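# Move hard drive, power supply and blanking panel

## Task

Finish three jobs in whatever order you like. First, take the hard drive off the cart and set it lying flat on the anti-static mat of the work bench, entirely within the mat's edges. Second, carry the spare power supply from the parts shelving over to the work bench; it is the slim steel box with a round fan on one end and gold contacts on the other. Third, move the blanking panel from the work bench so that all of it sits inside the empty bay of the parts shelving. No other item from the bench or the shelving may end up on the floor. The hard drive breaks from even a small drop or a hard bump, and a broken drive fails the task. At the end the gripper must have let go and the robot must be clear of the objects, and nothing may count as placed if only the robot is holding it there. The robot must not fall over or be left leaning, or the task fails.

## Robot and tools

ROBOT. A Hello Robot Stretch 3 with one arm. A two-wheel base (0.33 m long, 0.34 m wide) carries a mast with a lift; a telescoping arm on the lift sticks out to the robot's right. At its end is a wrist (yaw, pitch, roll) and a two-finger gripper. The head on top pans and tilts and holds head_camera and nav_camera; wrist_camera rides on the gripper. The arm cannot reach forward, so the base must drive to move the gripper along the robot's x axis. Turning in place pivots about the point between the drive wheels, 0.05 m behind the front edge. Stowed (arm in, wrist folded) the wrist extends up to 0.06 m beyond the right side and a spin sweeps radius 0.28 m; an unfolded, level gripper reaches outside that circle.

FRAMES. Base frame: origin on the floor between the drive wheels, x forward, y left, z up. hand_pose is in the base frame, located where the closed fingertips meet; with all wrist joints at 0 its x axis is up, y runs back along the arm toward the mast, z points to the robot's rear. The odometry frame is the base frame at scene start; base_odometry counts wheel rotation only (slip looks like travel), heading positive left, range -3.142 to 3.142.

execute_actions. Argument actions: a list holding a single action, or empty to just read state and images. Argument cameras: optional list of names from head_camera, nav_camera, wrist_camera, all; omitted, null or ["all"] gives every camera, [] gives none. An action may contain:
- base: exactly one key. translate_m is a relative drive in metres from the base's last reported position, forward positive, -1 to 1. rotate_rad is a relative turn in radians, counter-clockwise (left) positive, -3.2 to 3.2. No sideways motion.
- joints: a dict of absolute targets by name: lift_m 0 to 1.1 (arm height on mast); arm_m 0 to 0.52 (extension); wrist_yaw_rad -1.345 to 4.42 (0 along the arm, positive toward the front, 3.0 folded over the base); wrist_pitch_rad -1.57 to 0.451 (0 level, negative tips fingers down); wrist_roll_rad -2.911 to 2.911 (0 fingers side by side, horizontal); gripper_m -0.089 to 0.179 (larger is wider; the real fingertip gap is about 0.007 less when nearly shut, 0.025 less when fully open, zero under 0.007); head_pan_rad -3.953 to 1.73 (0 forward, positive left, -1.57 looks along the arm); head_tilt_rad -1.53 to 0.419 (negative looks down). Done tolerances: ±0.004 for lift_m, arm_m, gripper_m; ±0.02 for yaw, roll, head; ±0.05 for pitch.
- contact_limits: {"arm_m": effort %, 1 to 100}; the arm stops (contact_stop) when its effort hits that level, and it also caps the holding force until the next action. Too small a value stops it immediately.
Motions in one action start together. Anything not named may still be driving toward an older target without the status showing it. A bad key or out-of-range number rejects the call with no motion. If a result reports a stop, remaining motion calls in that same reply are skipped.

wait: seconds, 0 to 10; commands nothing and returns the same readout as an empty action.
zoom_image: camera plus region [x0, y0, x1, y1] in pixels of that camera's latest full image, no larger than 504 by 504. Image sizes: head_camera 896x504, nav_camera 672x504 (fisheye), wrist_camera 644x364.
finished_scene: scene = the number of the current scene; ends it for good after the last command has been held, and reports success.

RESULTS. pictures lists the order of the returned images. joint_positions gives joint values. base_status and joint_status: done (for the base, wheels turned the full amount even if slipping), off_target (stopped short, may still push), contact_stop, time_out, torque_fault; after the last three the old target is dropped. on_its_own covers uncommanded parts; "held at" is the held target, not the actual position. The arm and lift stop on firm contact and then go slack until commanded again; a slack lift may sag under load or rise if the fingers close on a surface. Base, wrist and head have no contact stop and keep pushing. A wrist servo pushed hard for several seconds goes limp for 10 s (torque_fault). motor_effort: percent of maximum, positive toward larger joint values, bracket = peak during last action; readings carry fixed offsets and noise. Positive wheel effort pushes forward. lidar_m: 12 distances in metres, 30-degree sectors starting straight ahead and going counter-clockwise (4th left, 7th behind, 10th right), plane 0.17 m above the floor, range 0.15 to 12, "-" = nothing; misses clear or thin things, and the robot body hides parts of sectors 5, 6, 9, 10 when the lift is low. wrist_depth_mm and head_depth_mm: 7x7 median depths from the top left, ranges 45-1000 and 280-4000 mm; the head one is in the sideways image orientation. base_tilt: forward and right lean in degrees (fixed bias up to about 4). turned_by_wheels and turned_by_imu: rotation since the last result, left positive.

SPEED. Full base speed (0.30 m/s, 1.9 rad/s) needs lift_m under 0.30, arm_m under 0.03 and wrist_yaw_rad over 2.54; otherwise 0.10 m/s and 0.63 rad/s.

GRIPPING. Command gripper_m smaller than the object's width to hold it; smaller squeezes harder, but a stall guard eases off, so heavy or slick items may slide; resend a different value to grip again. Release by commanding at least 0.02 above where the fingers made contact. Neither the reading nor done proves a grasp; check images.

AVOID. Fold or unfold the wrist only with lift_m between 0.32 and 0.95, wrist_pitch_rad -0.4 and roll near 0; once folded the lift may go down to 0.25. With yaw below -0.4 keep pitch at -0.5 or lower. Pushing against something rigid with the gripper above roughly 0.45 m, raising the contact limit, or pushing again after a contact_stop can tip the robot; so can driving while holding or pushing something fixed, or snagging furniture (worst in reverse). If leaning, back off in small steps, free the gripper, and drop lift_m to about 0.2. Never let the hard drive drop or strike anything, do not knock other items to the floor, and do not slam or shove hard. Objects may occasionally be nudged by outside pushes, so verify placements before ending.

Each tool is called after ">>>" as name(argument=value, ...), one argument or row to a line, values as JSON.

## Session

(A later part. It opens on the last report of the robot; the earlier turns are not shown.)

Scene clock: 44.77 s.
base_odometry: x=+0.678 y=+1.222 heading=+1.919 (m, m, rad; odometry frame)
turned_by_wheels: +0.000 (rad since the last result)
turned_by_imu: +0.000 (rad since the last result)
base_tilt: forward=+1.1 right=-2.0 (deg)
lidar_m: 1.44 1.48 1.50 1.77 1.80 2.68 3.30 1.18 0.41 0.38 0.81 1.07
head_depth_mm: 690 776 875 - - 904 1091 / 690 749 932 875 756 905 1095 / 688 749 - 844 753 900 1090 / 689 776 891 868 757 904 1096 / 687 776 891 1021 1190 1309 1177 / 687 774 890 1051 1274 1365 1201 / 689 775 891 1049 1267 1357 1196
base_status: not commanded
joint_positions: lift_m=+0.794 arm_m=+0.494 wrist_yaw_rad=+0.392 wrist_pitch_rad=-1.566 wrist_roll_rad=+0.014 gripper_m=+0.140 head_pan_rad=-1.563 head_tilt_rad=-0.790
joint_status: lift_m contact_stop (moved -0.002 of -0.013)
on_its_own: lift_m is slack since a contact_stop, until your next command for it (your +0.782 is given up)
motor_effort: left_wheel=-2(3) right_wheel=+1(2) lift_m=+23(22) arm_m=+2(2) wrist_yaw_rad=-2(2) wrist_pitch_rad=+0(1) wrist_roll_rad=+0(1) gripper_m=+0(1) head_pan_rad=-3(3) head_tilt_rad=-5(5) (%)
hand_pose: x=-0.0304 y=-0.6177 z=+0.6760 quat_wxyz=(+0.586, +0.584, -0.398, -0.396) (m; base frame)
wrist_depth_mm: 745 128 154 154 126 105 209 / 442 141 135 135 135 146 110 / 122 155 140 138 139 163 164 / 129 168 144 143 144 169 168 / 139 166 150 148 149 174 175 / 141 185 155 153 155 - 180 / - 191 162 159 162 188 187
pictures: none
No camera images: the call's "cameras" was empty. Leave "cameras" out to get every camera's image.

>>> execute_actions(
  actions=[
    {"joints":{"lift_m":0.8,"gripper_m":0.06}},
  ],
  cameras=["head_camera","wrist_camera"],
)

Scene clock: 46.37 s.
base_odometry: x=+0.678 y=+1.222 heading=+1.919 (m, m, rad; odometry frame)
turned_by_wheels: +0.000 (rad since the last result)
turned_by_imu: +0.001 (rad since the last result)
base_tilt: forward=+1.0 right=-2.0 (deg)
lidar_m: 1.44 1.48 1.50 1.77 1.80 2.68 3.29 1.18 0.41 0.38 0.81 1.07
head_depth_mm: 690 779 879 - - 903 1096 / 689 751 921 873 757 906 1095 / 689 750 - 839 758 904 1095 / 689 775 891 875 755 901 1089 / 688 777 889 1023 1199 1308 1175 / 688 778 893 1049 1272 1357 1198 / 689 776 890 1047 1265 1354 1198
base_status: not commanded
joint_positions: lift_m=+0.800 arm_m=+0.494 wrist_yaw_rad=+0.392 wrist_pitch_rad=-1.565 wrist_roll_rad=+0.013 gripper_m=+0.061 head_pan_rad=-1.563 head_tilt_rad=-0.790
joint_status: all done
motor_effort: left_wheel=-1(2) right_wheel=-1(1) lift_m=+27(27) arm_m=+2(3) wrist_yaw_rad=-2(2) wrist_pitch_rad=-1(1) wrist_roll_rad=+1(1) gripper_m=-18(99) head_pan_rad=-4(3) head_tilt_rad=-6(5) (%)
hand_pose: x=-0.0303 y=-0.6179 z=+0.6822 quat_wxyz=(+0.586, +0.584, -0.398, -0.396) (m; base frame)
wrist_depth_mm: 758 128 159 160 127 109 215 / 767 140 163 141 161 146 114 / 812 155 145 144 144 168 168 / 136 174 150 148 149 175 175 / 141 180 154 154 153 180 180 / 150 187 161 159 161 186 187 / 153 197 168 166 167 195 193
pictures: head_camera (sideways: a quarter turn clockwise sets it upright), wrist_camera
Images, in order (width x height): head_camera 896x504, wrist_camera 644x364.

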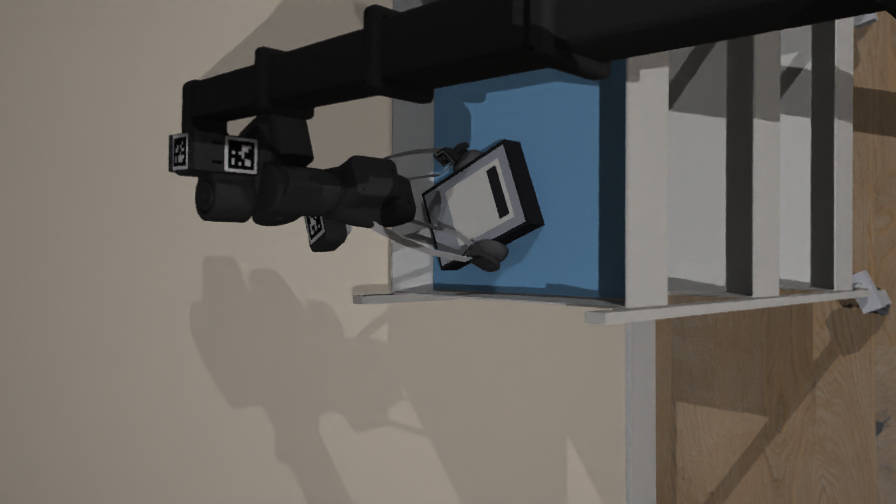

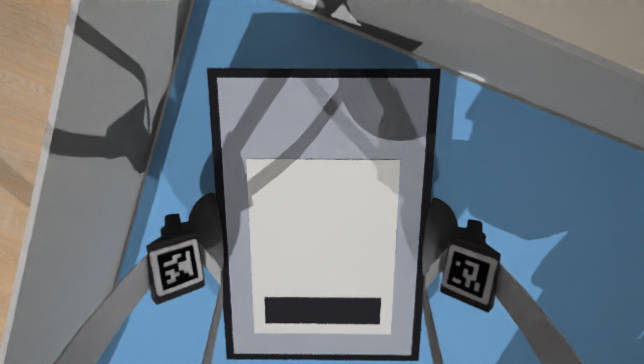

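Squeeze harder, then test-lift.

>>> execute_actions(
  actions=[
    {"joints":{"gripper_m":0.0}},
  ],
  cameras=[],
)

>>> execute_actions(
  actions=[
    {"joints":{"lift_m":0.812}},
  ],
  cameras=["wrist_camera"],
)

Scene clock: 47.83 s.
base_odometry: x=+0.678 y=+1.222 heading=+1.919 (m, m, rad; odometry frame)
turned_by_wheels: +0.000 (rad since the last result)
turned_by_imu: +0.000 (rad since the last result)
base_tilt: forward=+1.0 right=-2.0 (deg)
lidar_m: 1.44 1.48 1.50 1.77 1.80 2.68 3.29 1.18 0.41 0.38 0.81 1.08
head_depth_mm: 692 779 875 - - 903 1099 / 689 748 924 877 757 903 1090 / 689 749 - 838 754 899 1097 / 688 777 890 874 757 899 1096 / 687 777 891 1023 1193 1314 1183 / 690 775 888 1041 1262 1359 1196 / 686 777 893 1048 1261 1355 1202
base_status: not commanded
joint_positions: lift_m=+0.800 arm_m=+0.494 wrist_yaw_rad=+0.392 wrist_pitch_rad=-1.565 wrist_roll_rad=+0.013 gripper_m=+0.002 head_pan_rad=-1.563 head_tilt_rad=-0.790
joint_status: all done
motor_effort: left_wheel=-1(1) right_wheel=-1(1) lift_m=+27(26) arm_m=+1(2) wrist_yaw_rad=-2(2) wrist_pitch_rad=-1(1) wrist_roll_rad=+1(1) gripper_m=-40(100) head_pan_rad=-3(4) head_tilt_rad=-5(5) (%)
hand_pose: x=-0.0303 y=-0.6179 z=+0.6822 quat_wxyz=(+0.586, +0.584, -0.398, -0.395) (m; base frame)
wrist_depth_mm: 753 128 160 159 127 109 215 / 772 140 162 141 161 146 114 / 794 155 145 144 144 169 168 / 135 174 150 149 149 175 174 / 142 180 154 154 154 180 180 / 150 188 161 159 159 187 187 / 154 197 168 166 167 195 193
pictures: none
No camera images: the call's "cameras" was empty. Leave "cameras" out to get every camera's image.

Scene clock: 48.60 s.
base_odometry: x=+0.678 y=+1.222 heading=+1.919 (m, m, rad; odometry frame)
turned_by_wheels: +0.000 (rad since the last result)
turned_by_imu: +0.000 (rad since the last result)
base_tilt: forward=+1.0 right=-2.0 (deg)
lidar_m: 1.44 1.48 1.50 1.77 1.81 2.67 3.30 1.18 0.41 0.38 0.81 1.07
head_depth_mm: 690 778 875 - - 907 1099 / 688 748 912 874 754 902 1095 / 688 749 - 824 754 904 1099 / 689 775 891 863 754 899 1086 / 688 776 892 1020 1193 1310 1175 / 689 775 888 1051 1268 1355 1193 / 688 773 889 1046 1265 1354 1195
base_status: not commanded
joint_positions: lift_m=+0.812 arm_m=+0.494 wrist_yaw_rad=+0.392 wrist_pitch_rad=-1.563 wrist_roll_rad=+0.013 gripper_m=+0.006 head_pan_rad=-1.563 head_tilt_rad=-0.790
joint_status: all done
on_its_own: gripper_m is held at +0.004, not at your +0.000, by its stall guard, which is still easing
motor_effort: left_wheel=-2(2) right_wheel=+1(1) lift_m=+30(32) arm_m=+3(2) wrist_yaw_rad=-2(1) wrist_pitch_rad=-1(2) wrist_roll_rad=+1(1) gripper_m=-38(39) head_pan_rad=-4(4) head_tilt_rad=-6(5) (%)
hand_pose: x=-0.0300 y=-0.6185 z=+0.6939 quat_wxyz=(+0.587, +0.584, -0.399, -0.395) (m; base frame)
wrist_depth_mm: 768 128 169 170 131 235 218 / 804 141 172 144 151 144 138 / 803 155 148 146 146 180 169 / 839 175 153 151 151 186 185 / 862 184 157 155 155 193 192 / 160 194 163 162 162 198 198 / 164 209 187 167 169 207 205
pictures: wrist_camera
Images, in order (width x height): wrist_camera 644x364.

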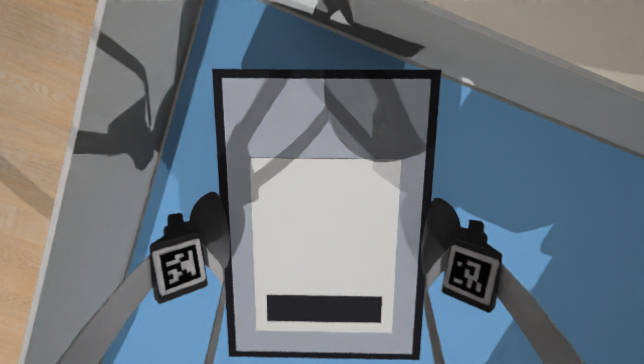

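>>> execute_actions(
  actions=[
    {"joints":{"gripper_m":0.03}},
  ],
  cameras=[],
)

>>> wait(
  seconds=3,
)

Scene clock: 49.60 s.
base_odometry: x=+0.678 y=+1.222 heading=+1.919 (m, m, rad; odometry frame)
turned_by_wheels: +0.000 (rad since the last result)
turned_by_imu: +0.000 (rad since the last result)
base_tilt: forward=+1.1 right=-2.0 (deg)
lidar_m: 1.44 1.48 1.50 1.77 1.80 2.68 3.29 1.18 0.41 0.38 0.81 1.07
head_depth_mm: 690 780 873 - - 904 1098 / 687 749 914 876 756 905 1098 / 689 751 - 824 756 903 1090 / 687 779 892 868 751 900 1092 / 688 774 889 1020 1199 1312 1185 / 686 778 891 1045 1267 1354 1199 / 688 777 888 1048 1262 1362 1198
base_status: not commanded
joint_positions: lift_m=+0.812 arm_m=+0.494 wrist_yaw_rad=+0.392 wrist_pitch_rad=-1.563 wrist_roll_rad=+0.013 gripper_m=+0.032 head_pan_rad=-1.563 head_tilt_rad=-0.790
joint_status: all done
motor_effort: left_wheel=-2(2) right_wheel=+1(1) lift_m=+31(30) arm_m=+3(2) wrist_yaw_rad=-2(2) wrist_pitch_rad=-1(2) wrist_roll_rad=+1(1) gripper_m=-27(48) head_pan_rad=-3(4) head_tilt_rad=-6(5) (%)
hand_pose: x=-0.0300 y=-0.6185 z=+0.6939 quat_wxyz=(+0.587, +0.584, -0.399, -0.395) (m; base frame)
wrist_depth_mm: 773 128 169 169 131 235 218 / 789 140 173 143 150 144 138 / 818 156 147 146 146 180 170 / 819 174 153 151 151 186 185 / 867 184 156 156 155 192 192 / 160 193 162 161 161 198 199 / 165 208 188 167 168 207 207
pictures: none
No camera images: the call's "cameras" was empty. Leave "cameras" out to get every camera's image.

Scene clock: 52.60 s.
base_odometry: x=+0.678 y=+1.222 heading=+1.919 (m, m, rad; odometry frame)
turned_by_wheels: +0.000 (rad since the last result)
turned_by_imu: +0.001 (rad since the last result)
base_tilt: forward=+1.1 right=-2.0 (deg)
lidar_m: 1.44 1.48 1.51 1.77 1.80 2.69 3.30 1.18 0.41 0.38 0.81 1.08
head_depth_mm: 689 777 873 - - 905 1093 / 690 748 910 875 757 903 1092 / 688 750 - 824 756 904 1092 / 688 775 891 868 755 900 1093 / 688 775 891 1019 1199 1304 1174 / 688 772 892 1047 1272 1363 1194 / 689 775 888 1047 1265 1353 1198
base_status: not commanded
joint_positions: lift_m=+0.812 arm_m=+0.494 wrist_yaw_rad=+0.392 wrist_pitch_rad=-1.563 wrist_roll_rad=+0.013 gripper_m=+0.045 head_pan_rad=-1.563 head_tilt_rad=-0.790
joint_status: all done
on_its_own: gripper_m is held at +0.044, not at your +0.030, by its stall guard, which is still easing
motor_effort: left_wheel=-2(2) right_wheel=+1(1) lift_m=+31(30) arm_m=+2(2) wrist_yaw_rad=-2(2) wrist_pitch_rad=-1(2) wrist_roll_rad=+1(1) gripper_m=-23(48) head_pan_rad=-3(4) head_tilt_rad=-5(5) (%)
hand_pose: x=-0.0300 y=-0.6185 z=+0.6939 quat_wxyz=(+0.587, +0.584, -0.399, -0.395) (m; base frame)
wrist_depth_mm: 769 128 170 170 131 236 219 / 787 141 173 143 150 144 138 / 820 155 147 145 146 180 170 / 835 174 153 150 151 186 186 / 847 184 157 155 155 192 192 / 160 194 162 161 162 198 199 / 164 209 188 166 168 207 207
wait: 3.00 s; at rest by 0.27 s
pictures: head_camera (sideways: a quarter turn clockwise sets it upright), nav_camera (sideways: a quarter turn counterclockwise sets it upright), wrist_camera
Images, in order (width x height): head_camera 896x504, nav_camera 672x504, wrist_camera 644x364.

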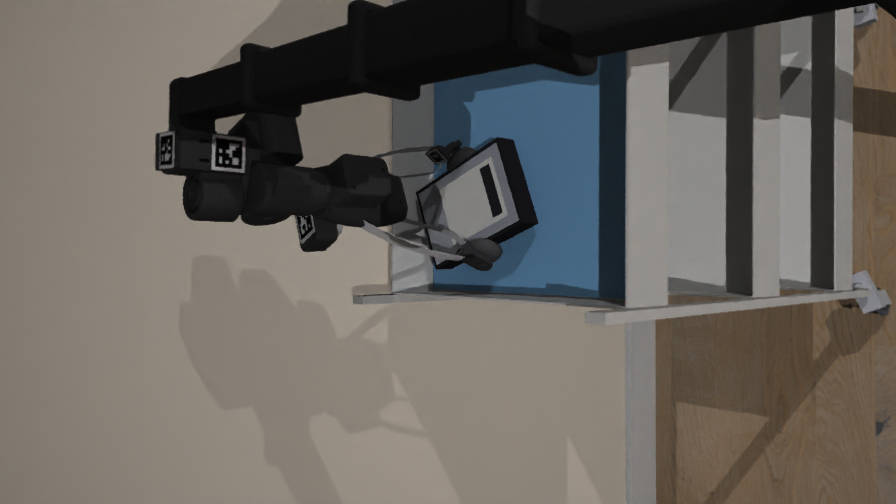

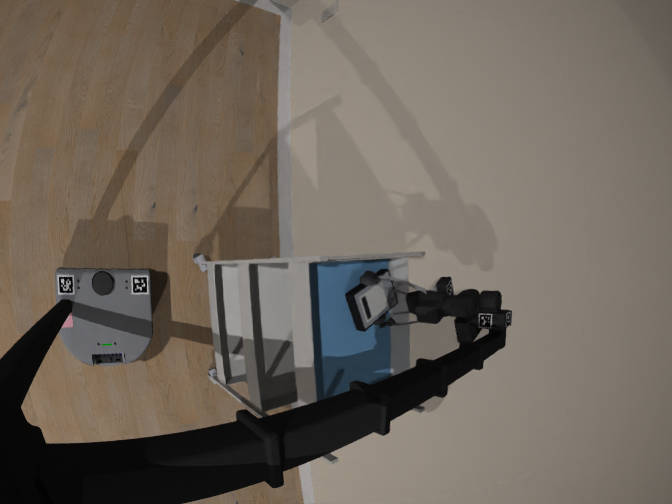

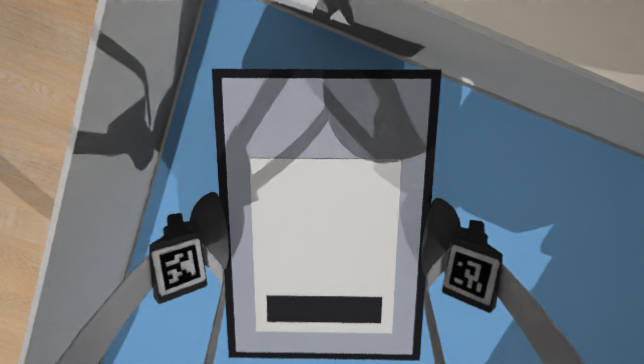

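>>> wait(
  seconds=6,
)

Scene clock: 59.00 s.
base_odometry: x=+0.678 y=+1.222 heading=+1.919 (m, m, rad; odometry frame)
turned_by_wheels: +0.000 (rad since the last result)
turned_by_imu: +0.002 (rad since the last result)
base_tilt: forward=+0.9 right=-2.0 (deg)
lidar_m: 1.44 1.48 1.50 1.77 1.80 2.67 3.30 1.18 0.41 0.38 0.81 1.07
head_depth_mm: 691 777 874 - - 902 1096 / 690 750 914 874 755 902 1096 / 689 752 - 822 753 899 1092 / 688 775 892 866 755 899 1091 / 689 777 892 1022 1196 1314 1174 / 689 775 884 1048 1271 1368 1192 / 687 774 891 1051 1265 1360 1196
base_status: not commanded
joint_positions: lift_m=+0.812 arm_m=+0.494 wrist_yaw_rad=+0.392 wrist_pitch_rad=-1.563 wrist_roll_rad=+0.013 gripper_m=+0.051 head_pan_rad=-1.563 head_tilt_rad=-0.790
joint_status: all done
on_its_own: gripper_m is held at +0.050, not at your +0.030, by its stall guard, which is not easing now
motor_effort: left_wheel=-2(2) right_wheel=+1(1) lift_m=+31(30) arm_m=+3(2) wrist_yaw_rad=-1(2) wrist_pitch_rad=-2(2) wrist_roll_rad=+1(1) gripper_m=-21(48) head_pan_rad=-3(4) head_tilt_rad=-5(5) (%)
hand_pose: x=-0.0300 y=-0.6185 z=+0.6939 quat_wxyz=(+0.587, +0.584, -0.399, -0.395) (m; base frame)
wrist_depth_mm: 769 128 170 169 131 237 218 / 793 140 173 143 151 144 138 / 820 155 148 146 146 179 170 / 816 174 153 150 151 186 185 / 862 185 156 155 155 192 192 / 160 193 163 161 161 198 199 / 165 209 187 168 169 207 205
wait: 6.00 s; at rest from the start
pictures: head_camera (sideways: a quarter turn clockwise sets it upright), nav_camera (sideways: a quarter turn counterclockwise sets it upright), wrist_camera
Images, in order (width x height): head_camera 896x504, nav_camera 672x504, wrist_camera 644x364.

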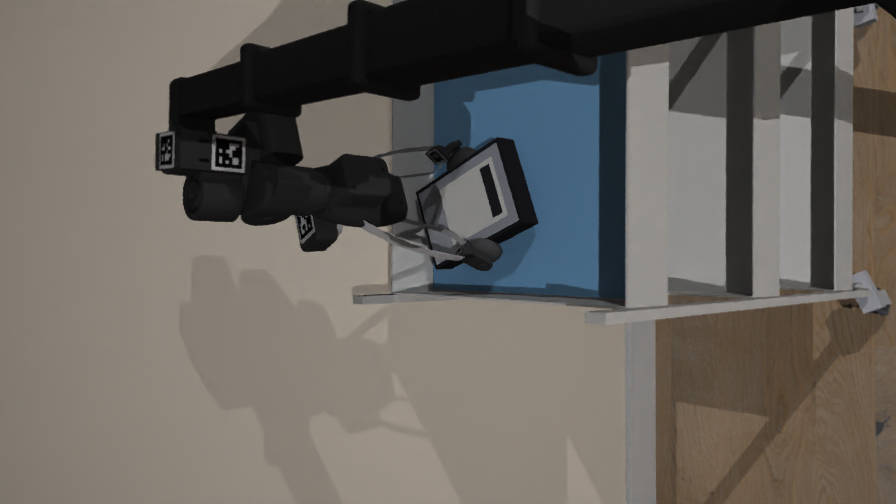

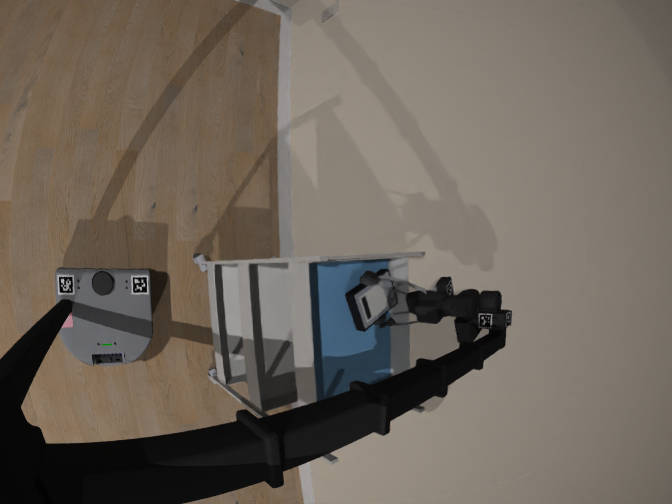

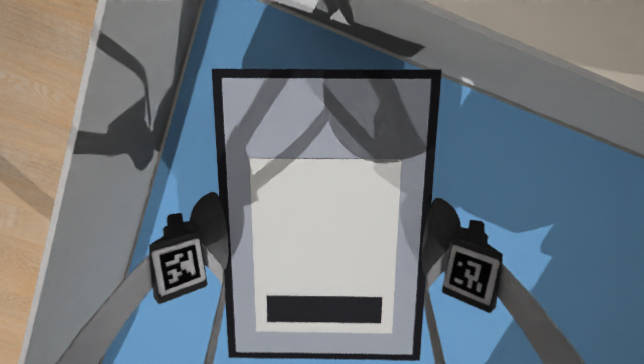

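>>> execute_actions(
  actions=[
    {"joints":{"lift_m":0.98}},
  ],
  cameras=[],
)

>>> execute_actions(
  actions=[
    {"base":{"rotate_rad":-0.72},"joints":{"lift_m":1.09,"arm_m":0.08,"wrist_yaw_rad":0.0,"head_pan_rad":-3.0,"head_tilt_rad":-0.5}},
  ],
)

>>> execute_actions(
  actions=[
    {"base":{"translate_m":-1.0}},
  ],
  cameras=[],
)

>>> execute_actions(
  actions=[
    {"base":{"translate_m":-1.0}},
  ],
)

Scene clock: 62.07 s.
base_odometry: x=+0.678 y=+1.222 heading=+1.919 (m, m, rad; odometry frame)
turned_by_wheels: +0.000 (rad since the last result)
turned_by_imu: +0.001 (rad since the last result)
base_tilt: forward=+1.0 right=-2.1 (deg)
lidar_m: 1.44 1.48 1.50 1.76 1.80 2.67 3.31 1.18 0.41 0.38 0.81 1.07
head_depth_mm: - 777 895 877 758 906 1098 / 724 777 875 875 756 905 1091 / - - 741 853 757 902 1091 / 689 776 837 871 755 901 1088 / 687 775 893 1022 1200 1305 1180 / 689 774 890 1047 1261 1355 1196 / 689 778 893 1045 1271 1348 1197
base_status: not commanded
joint_positions: lift_m=+0.980 arm_m=+0.494 wrist_yaw_rad=+0.392 wrist_pitch_rad=-1.562 wrist_roll_rad=+0.013 gripper_m=+0.051 head_pan_rad=-1.563 head_tilt_rad=-0.790
joint_status: all done
on_its_own: gripper_m is held at +0.050, not at your +0.030, by its stall guard, which is not easing now
motor_effort: left_wheel=-2(2) right_wheel=+1(1) lift_m=+30(31) arm_m=+2(1) wrist_yaw_rad=-1(1) wrist_pitch_rad=-2(2) wrist_roll_rad=+1(1) gripper_m=-21(21) head_pan_rad=-3(4) head_tilt_rad=-6(5) (%)
hand_pose: x=-0.0300 y=-0.6186 z=+0.8619 quat_wxyz=(+0.587, +0.584, -0.399, -0.395) (m; base frame)
wrist_depth_mm: 923 909 537 454 341 265 219 / 948 941 311 143 412 390 298 / - - 147 146 146 346 464 / - - 152 150 151 353 353 / - - 156 156 155 363 359 / - - 163 161 161 374 350 / - - 248 167 168 393 372
pictures: none
No camera images: the call's "cameras" was empty. Leave "cameras" out to get every camera's image.

Scene clock: 66.30 s.
base_odometry: x=+0.678 y=+1.222 heading=+1.199 (m, m, rad; odometry frame)
turned_by_wheels: -0.720 (rad since the last result)
turned_by_imu: -0.706 (rad since the last result)
base_tilt: forward=+1.1 right=-2.0 (deg)
lidar_m: 0.93 1.44 1.45 1.50 2.23 1.77 2.06 2.68 1.53 0.44 0.39 0.38
head_depth_mm: - - - - 2095 1699 1412 / - - - - 2127 1687 1401 / - - - - 2130 1682 1389 / - - - - 2115 1691 1398 / - - - - 2105 1662 1395 / - - - - 2114 1667 1385 / - - - 2470 2089 1673 1385
base_status: done
joint_positions: lift_m=+1.090 arm_m=+0.080 wrist_yaw_rad=+0.001 wrist_pitch_rad=-1.560 wrist_roll_rad=+0.013 gripper_m=+0.051 head_pan_rad=-2.993 head_tilt_rad=-0.507
joint_status: all done
on_its_own: gripper_m is held at +0.050, not at your +0.030, by its stall guard, which is not easing now
motor_effort: left_wheel=+0(4) right_wheel=-3(12) lift_m=+30(30) arm_m=-3(5) wrist_yaw_rad=-1(1) wrist_pitch_rad=-3(3) wrist_roll_rad=+1(1) gripper_m=-21(21) head_pan_rad=-3(44) head_tilt_rad=+5(33) (%)
hand_pose: x=-0.0217 y=-0.2038 z=+0.9718 quat_wxyz=(+0.500, +0.494, -0.505, -0.501) (m; base frame)
wrist_depth_mm: 426 422 663 - - - - / 433 441 655 143 - - - / 908 - 147 146 146 - - / - - 153 150 151 - - / - - 156 156 155 - - / - - 163 161 161 - - / - - - 166 168 - -
pictures: head_camera (sideways: a quarter turn clockwise sets it upright), nav_camera (sideways: a quarter turn counterclockwise sets it upright), wrist_camera
Images, in order (width x height): head_camera 896x504, nav_camera 672x504, wrist_camera 644x364.

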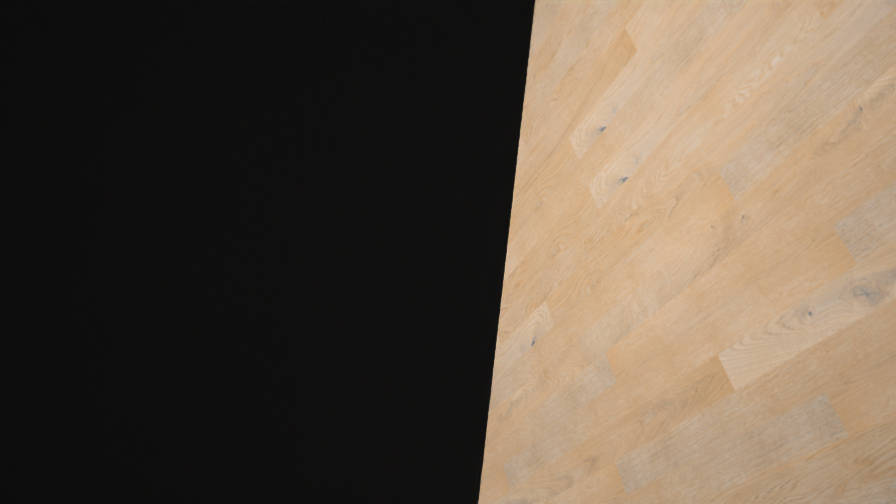

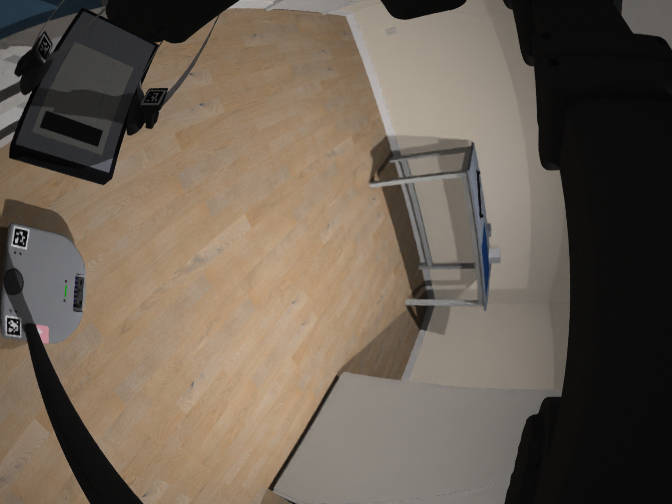

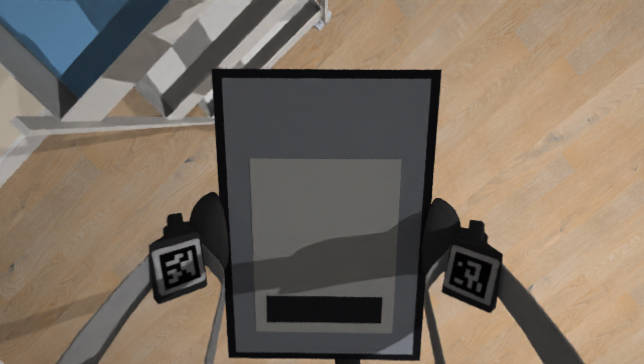

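Scene clock: 77.40 s.
base_odometry: x=+0.315 y=+0.290 heading=+1.199 (m, m, rad; odometry frame)
turned_by_wheels: +0.000 (rad since the last result)
turned_by_imu: -0.001 (rad since the last result)
base_tilt: forward=+0.9 right=-1.9 (deg)
lidar_m: 1.26 2.17 1.75 2.14 1.06 1.07 2.45 1.83 2.62 1.70 1.48 1.11
head_depth_mm: - - - - 2108 1698 1395 / - - - - 2130 1688 1401 / - - - - 2127 1668 1400 / - - - - 2119 1665 1396 / - - - - 2101 1671 1384 / - - - - 2088 1678 1389 / - - - 2497 2093 1671 1388
base_status: done
joint_positions: lift_m=+1.090 arm_m=+0.080 wrist_yaw_rad=+0.001 wrist_pitch_rad=-1.560 wrist_roll_rad=+0.013 gripper_m=+0.051 head_pan_rad=-2.993 head_tilt_rad=-0.507
joint_status: not commanded
on_its_own: gripper_m is held at +0.050, not at your +0.030, by its stall guard, which is not easing now
motor_effort: left_wheel=+0(2) right_wheel=-4(9) lift_m=+31(31) arm_m=-3(4) wrist_yaw_rad=-1(2) wrist_pitch_rad=-2(2) wrist_roll_rad=+1(1) gripper_m=-20(21) head_pan_rad=-3(4) head_tilt_rad=+5(4) (%)
hand_pose: x=-0.0217 y=-0.2038 z=+0.9718 quat_wxyz=(+0.500, +0.494, -0.505, -0.501) (m; base frame)
wrist_depth_mm: - - - - - - - / - - - 143 - - - / - - 147 146 146 - - / - - 152 150 151 - - / - - 156 156 155 - - / - - 163 161 161 - - / - - - 167 168 - -
pictures: none
No camera images: the call's "cameras" was empty. Leave "cameras" out to get every camera's image.

Scene clock: 88.50 s.
base_odometry: x=-0.048 y=-0.641 heading=+1.200 (m, m, rad; odometry frame)
turned_by_wheels: +0.000 (rad since the last result)
turned_by_imu: -0.001 (rad since the last result)
base_tilt: forward=+1.1 right=-2.1 (deg)
lidar_m: 2.05 2.42 0.72 0.44 0.48 1.59 1.45 1.76 1.20 2.21 2.18 2.06
head_depth_mm: - - - - 2091 1684 1406 / - - - - 2125 1688 1408 / - - - - 2060 1680 1400 / - - - - 2038 1683 1388 / - - - - 2110 1664 1389 / - - - - 2108 1672 1390 / - - - 2147 2030 1678 1383
base_status: done
joint_positions: lift_m=+1.090 arm_m=+0.080 wrist_yaw_rad=+0.001 wrist_pitch_rad=-1.560 wrist_roll_rad=+0.013 gripper_m=+0.051 head_pan_rad=-2.993 head_tilt_rad=-0.507
joint_status: not commanded
on_its_own: gripper_m is held at +0.050, not at your +0.030, by its stall guard, which is not easing now
motor_effort: left_wheel=+1(3) right_wheel=-4(9) lift_m=+30(30) arm_m=-3(3) wrist_yaw_rad=-1(1) wrist_pitch_rad=-2(2) wrist_roll_rad=+1(1) gripper_m=-22(21) head_pan_rad=-3(2) head_tilt_rad=+5(5) (%)
hand_pose: x=-0.0217 y=-0.2038 z=+0.9718 quat_wxyz=(+0.500, +0.494, -0.505, -0.501) (m; base frame)
wrist_depth_mm: - - - - - - - / - - - 143 - - - / - - 147 146 146 - - / - - 152 150 151 - - / - - 156 156 155 - - / - - 162 161 161 - - / - - - 167 169 - -
pictures: head_camera (sideways: a quarter turn clockwise sets it upright), nav_camera (sideways: a quarter turn counterclockwise sets it upright), wrist_camera
Images, in order (width x height): head_camera 896x504, nav_camera 672x504, wrist_camera 644x364.

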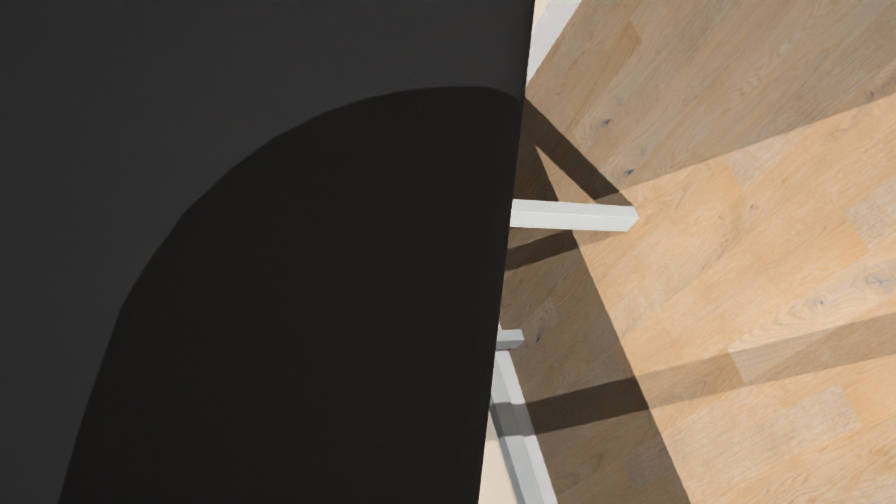

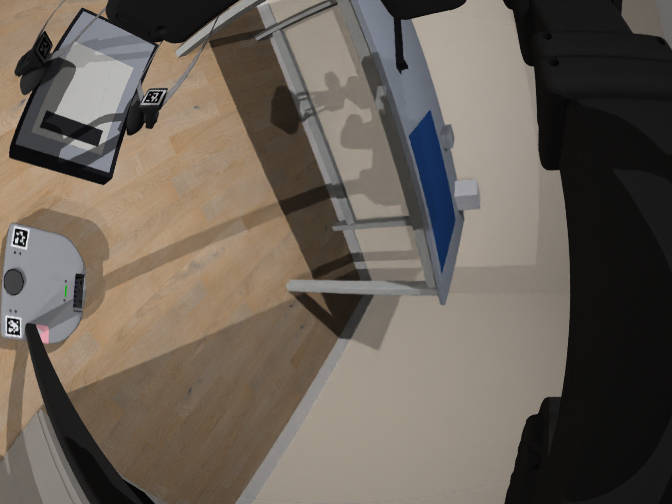

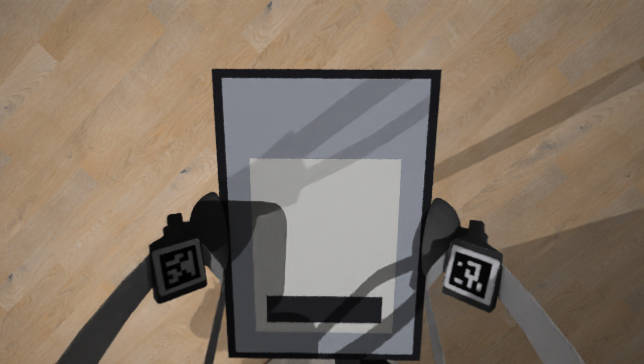

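>>> execute_actions(
  actions=[
    {"base":{"translate_m":-1.0}},
  ],
  cameras=[],
)

>>> execute_actions(
  actions=[
    {"base":{"rotate_rad":-0.88},"joints":{"head_pan_rad":-1.3,"head_tilt_rad":-0.6}},
  ],
)

Scene clock: 99.93 s.
base_odometry: x=-0.411 y=-1.573 heading=+1.200 (m, m, rad; odometry frame)
turned_by_wheels: +0.000 (rad since the last result)
turned_by_imu: -0.001 (rad since the last result)
base_tilt: forward=+1.0 right=-2.0 (deg)
lidar_m: 3.04 0.95 0.95 1.03 0.90 0.90 0.48 0.46 1.06 1.22 1.24 2.86
head_depth_mm: - - - - 1236 1320 1351 / - - - - 1402 1503 1398 / - - - - 1624 1648 1403 / - - - - 1746 1685 1390 / - - - - 612 607 692 / - - - - 609 532 1357 / - - - 715 609 499 1393
base_status: done
joint_positions: lift_m=+1.090 arm_m=+0.080 wrist_yaw_rad=+0.001 wrist_pitch_rad=-1.560 wrist_roll_rad=+0.013 gripper_m=+0.051 head_pan_rad=-2.993 head_tilt_rad=-0.507
joint_status: not commanded
on_its_own: gripper_m is held at +0.050, not at your +0.030, by its stall guard, which is not easing now
motor_effort: left_wheel=+1(3) right_wheel=-4(9) lift_m=+31(30) arm_m=-5(3) wrist_yaw_rad=-2(1) wrist_pitch_rad=-2(2) wrist_roll_rad=+1(1) gripper_m=-21(22) head_pan_rad=-3(3) head_tilt_rad=+4(5) (%)
hand_pose: x=-0.0217 y=-0.2038 z=+0.9718 quat_wxyz=(+0.500, +0.494, -0.505, -0.501) (m; base frame)
wrist_depth_mm: - - - - - - - / - - - 143 - - - / - - 147 146 146 - - / - - 153 151 151 - 522 / - - 156 156 155 - - / - - 163 161 162 - - / - - - 167 168 - 945
pictures: none
No camera images: the call's "cameras" was empty. Leave "cameras" out to get every camera's image.

Scene clock: 102.30 s.
base_odometry: x=-0.411 y=-1.573 heading=+0.320 (m, m, rad; odometry frame)
turned_by_wheels: -0.880 (rad since the last result)
turned_by_imu: -0.864 (rad since the last result)
base_tilt: forward=+1.1 right=-2.1 (deg)
lidar_m: 1.25 2.94 3.26 0.95 0.97 0.95 0.90 0.91 0.46 1.06 1.08 1.26
head_depth_mm: 977 1029 935 768 - - 310 / 993 1049 936 703 549 488 316 / 1015 1106 988 703 546 564 330 / 1036 1129 988 702 547 1482 1343 / 1053 1158 976 697 543 1506 1318 / 1076 1186 974 698 543 1514 1308 / 1091 1205 969 693 546 1547 1320
base_status: done
joint_positions: lift_m=+1.090 arm_m=+0.080 wrist_yaw_rad=+0.001 wrist_pitch_rad=-1.560 wrist_roll_rad=+0.013 gripper_m=+0.051 head_pan_rad=-1.307 head_tilt_rad=-0.592
joint_status: all done
on_its_own: gripper_m is held at +0.050, not at your +0.030, by its stall guard, which is not easing now
motor_effort: left_wheel=+1(4) right_wheel=-4(8) lift_m=+31(31) arm_m=-4(4) wrist_yaw_rad=-1(1) wrist_pitch_rad=-2(2) wrist_roll_rad=+1(1) gripper_m=-20(22) head_pan_rad=+3(46) head_tilt_rad=-4(19) (%)
hand_pose: x=-0.0217 y=-0.2038 z=+0.9718 quat_wxyz=(+0.500, +0.494, -0.505, -0.501) (m; base frame)
wrist_depth_mm: - - - - - - 932 / - - - 143 910 - 936 / - - 148 146 146 - - / - - 152 150 150 - - / - - 156 156 155 - - / - - 162 161 161 - - / - - - 166 168 - -
pictures: head_camera (sideways: a quarter turn clockwise sets it upright), nav_camera (sideways: a quarter turn counterclockwise sets it upright), wrist_camera
Images, in order (width x height): head_camera 896x504, nav_camera 672x504, wrist_camera 644x364.

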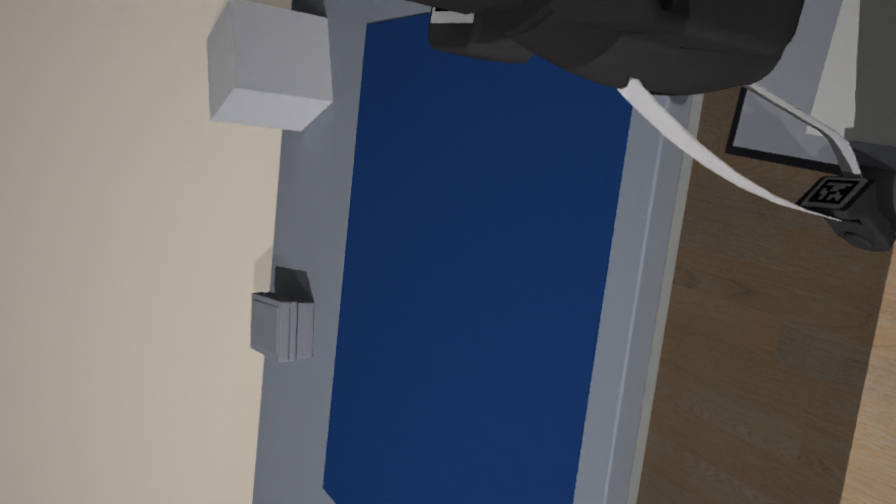

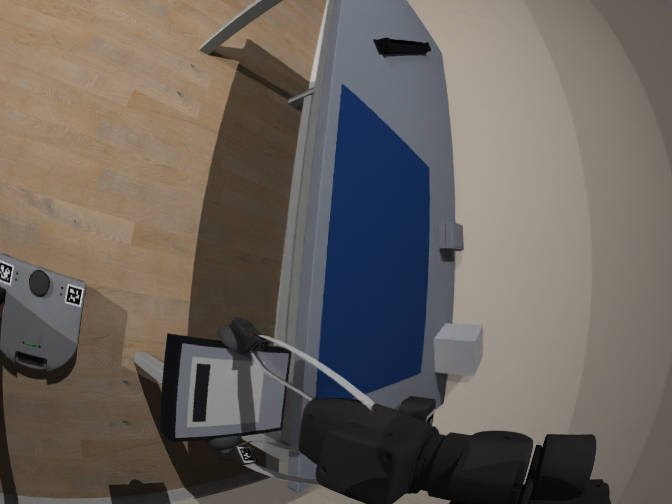

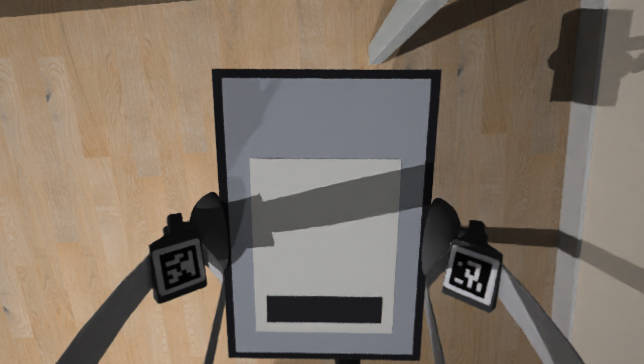

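>>> execute_actions(
  actions=[
    {"base":{"translate_m":0.25},"joints":{"arm_m":0.46,"lift_m":1.1}},
  ],
)

Scene clock: 106.70 s.
base_odometry: x=-0.173 y=-1.495 heading=+0.320 (m, m, rad; odometry frame)
turned_by_wheels: +0.000 (rad since the last result)
turned_by_imu: +0.002 (rad since the last result)
base_tilt: forward=+1.0 right=-1.9 (deg)
lidar_m: 2.61 2.68 2.93 0.97 0.99 1.22 1.14 0.62 0.60 1.04 1.05 1.00
head_depth_mm: 960 1034 969 570 550 475 1329 / 977 1064 937 653 547 476 1321 / 997 1082 932 703 547 486 1316 / 1019 1106 980 699 547 546 1322 / 1031 1134 978 698 543 1436 1322 / 1055 1157 974 701 542 1476 1314 / 1078 1188 966 698 544 1475 1317
base_status: done
joint_positions: lift_m=+1.100 arm_m=+0.460 wrist_yaw_rad=+0.000 wrist_pitch_rad=-1.560 wrist_roll_rad=+0.013 gripper_m=+0.051 head_pan_rad=-1.307 head_tilt_rad=-0.592
joint_status: all done
on_its_own: gripper_m is held at +0.050, not at your +0.030, by its stall guard, which is not easing now
motor_effort: left_wheel=+0(4) right_wheel=-4(6) lift_m=+31(33) arm_m=+2(1) wrist_yaw_rad=+1(1) wrist_pitch_rad=-2(2) wrist_roll_rad=+1(1) gripper_m=-22(21) head_pan_rad=+3(3) head_tilt_rad=-5(4) (%)
hand_pose: x=-0.0216 y=-0.5833 z=+0.9819 quat_wxyz=(+0.499, +0.494, -0.505, -0.501) (m; base frame)
wrist_depth_mm: 203 203 204 202 202 202 202 / 210 210 207 143 207 208 208 / 217 217 148 146 146 216 216 / 224 224 153 150 151 223 222 / 231 231 156 156 155 231 230 / 241 240 162 161 162 238 237 / 249 250 207 167 168 248 248
pictures: head_camera (sideways: a quarter turn clockwise sets it upright), nav_camera (sideways: a quarter turn counterclockwise sets it upright), wrist_camera
Images, in order (width x height): head_camera 896x504, nav_camera 672x504, wrist_camera 644x364.

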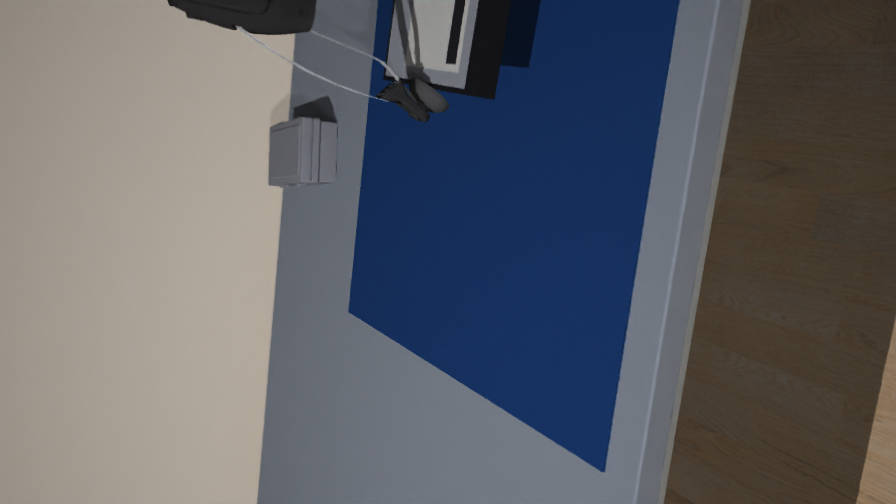

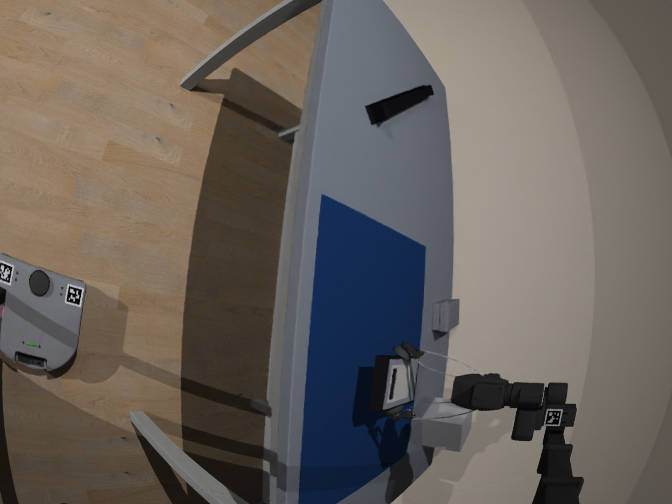

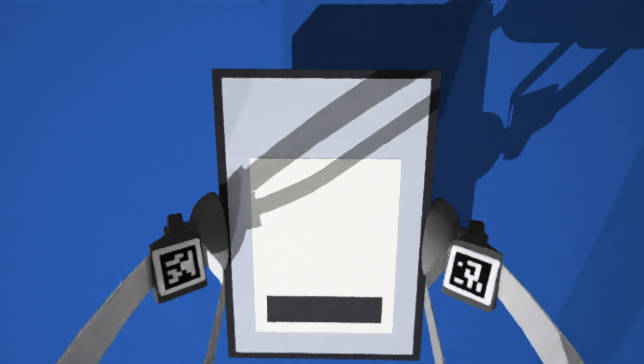

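>>> execute_actions(
  actions=[
    {"joints":{"lift_m":1.06}},
  ],
  cameras=[],
)

>>> execute_actions(
  actions=[
    {"joints":{"lift_m":1.054}},
  ],
  cameras=[],
)

Scene clock: 108.50 s.
base_odometry: x=-0.173 y=-1.495 heading=+0.320 (m, m, rad; odometry frame)
turned_by_wheels: +0.000 (rad since the last result)
turned_by_imu: +0.001 (rad since the last result)
base_tilt: forward=+1.0 right=-2.0 (deg)
lidar_m: 2.60 2.67 2.93 0.97 0.99 1.22 1.14 0.62 0.60 1.04 1.05 1.00
head_depth_mm: 961 1037 964 647 550 474 1323 / 977 1067 939 702 548 475 1325 / 995 1084 935 701 546 486 1324 / 1013 1104 980 698 546 545 1314 / 1036 1132 978 698 543 1445 1313 / 1052 1157 970 698 541 1467 1309 / 1079 1191 967 698 543 1474 1317
base_status: not commanded
joint_positions: lift_m=+1.060 arm_m=+0.460 wrist_yaw_rad=+0.000 wrist_pitch_rad=-1.560 wrist_roll_rad=+0.013 gripper_m=+0.051 head_pan_rad=-1.307 head_tilt_rad=-0.592
joint_status: all done
on_its_own: gripper_m is held at +0.050, not at your +0.030, by its stall guard, which is not easing now
motor_effort: left_wheel=+0(0) right_wheel=-4(4) lift_m=+24(26) arm_m=+2(2) wrist_yaw_rad=+0(0) wrist_pitch_rad=-2(2) wrist_roll_rad=+1(1) gripper_m=-21(22) head_pan_rad=+3(3) head_tilt_rad=-4(4) (%)
hand_pose: x=-0.0216 y=-0.5833 z=+0.9422 quat_wxyz=(+0.499, +0.494, -0.505, -0.501) (m; base frame)
wrist_depth_mm: 167 167 167 166 166 166 165 / 173 173 170 143 170 171 171 / 178 178 147 146 146 176 177 / 184 183 153 150 151 182 183 / 191 189 156 156 154 189 189 / 197 196 163 160 161 194 195 / 205 206 185 167 168 203 202
pictures: none
No camera images: the call's "cameras" was empty. Leave "cameras" out to get every camera's image.

Scene clock: 109.13 s.
base_odometry: x=-0.173 y=-1.495 heading=+0.320 (m, m, rad; odometry frame)
turned_by_wheels: +0.000 (rad since the last result)
turned_by_imu: +0.000 (rad since the last result)
base_tilt: forward=+0.9 right=-2.1 (deg)
lidar_m: 2.61 2.68 2.93 0.97 0.99 1.21 1.14 0.62 0.60 1.04 1.05 1.01
head_depth_mm: 957 1039 992 657 549 474 1325 / 976 1061 938 704 548 475 1320 / 999 1086 929 703 547 486 1314 / 1016 1101 981 700 547 545 1321 / 1038 1134 979 700 544 1431 1313 / 1057 1155 974 699 543 1472 1317 / 1079 1182 968 697 544 1476 1309
base_status: not commanded
joint_positions: lift_m=+1.054 arm_m=+0.460 wrist_yaw_rad=+0.000 wrist_pitch_rad=-1.560 wrist_roll_rad=+0.013 gripper_m=+0.051 head_pan_rad=-1.307 head_tilt_rad=-0.592
joint_status: all done
on_its_own: gripper_m is held at +0.050, not at your +0.030, by its stall guard, which is not easing now
motor_effort: left_wheel=+1(0) right_wheel=-4(4) lift_m=+24(23) arm_m=+3(2) wrist_yaw_rad=+0(0) wrist_pitch_rad=-2(2) wrist_roll_rad=+1(1) gripper_m=-22(21) head_pan_rad=+3(3) head_tilt_rad=-4(4) (%)
hand_pose: x=-0.0216 y=-0.5833 z=+0.9362 quat_wxyz=(+0.499, +0.494, -0.505, -0.501) (m; base frame)
wrist_depth_mm: 162 162 161 161 161 161 160 / 167 167 165 143 164 165 165 / 172 172 146 146 146 171 170 / 179 178 152 150 151 177 176 / 185 184 156 156 154 183 182 / 191 192 162 161 162 188 189 / 198 197 182 167 169 196 196
pictures: none
No camera images: the call's "cameras" was empty. Leave "cameras" out to get every camera's image.


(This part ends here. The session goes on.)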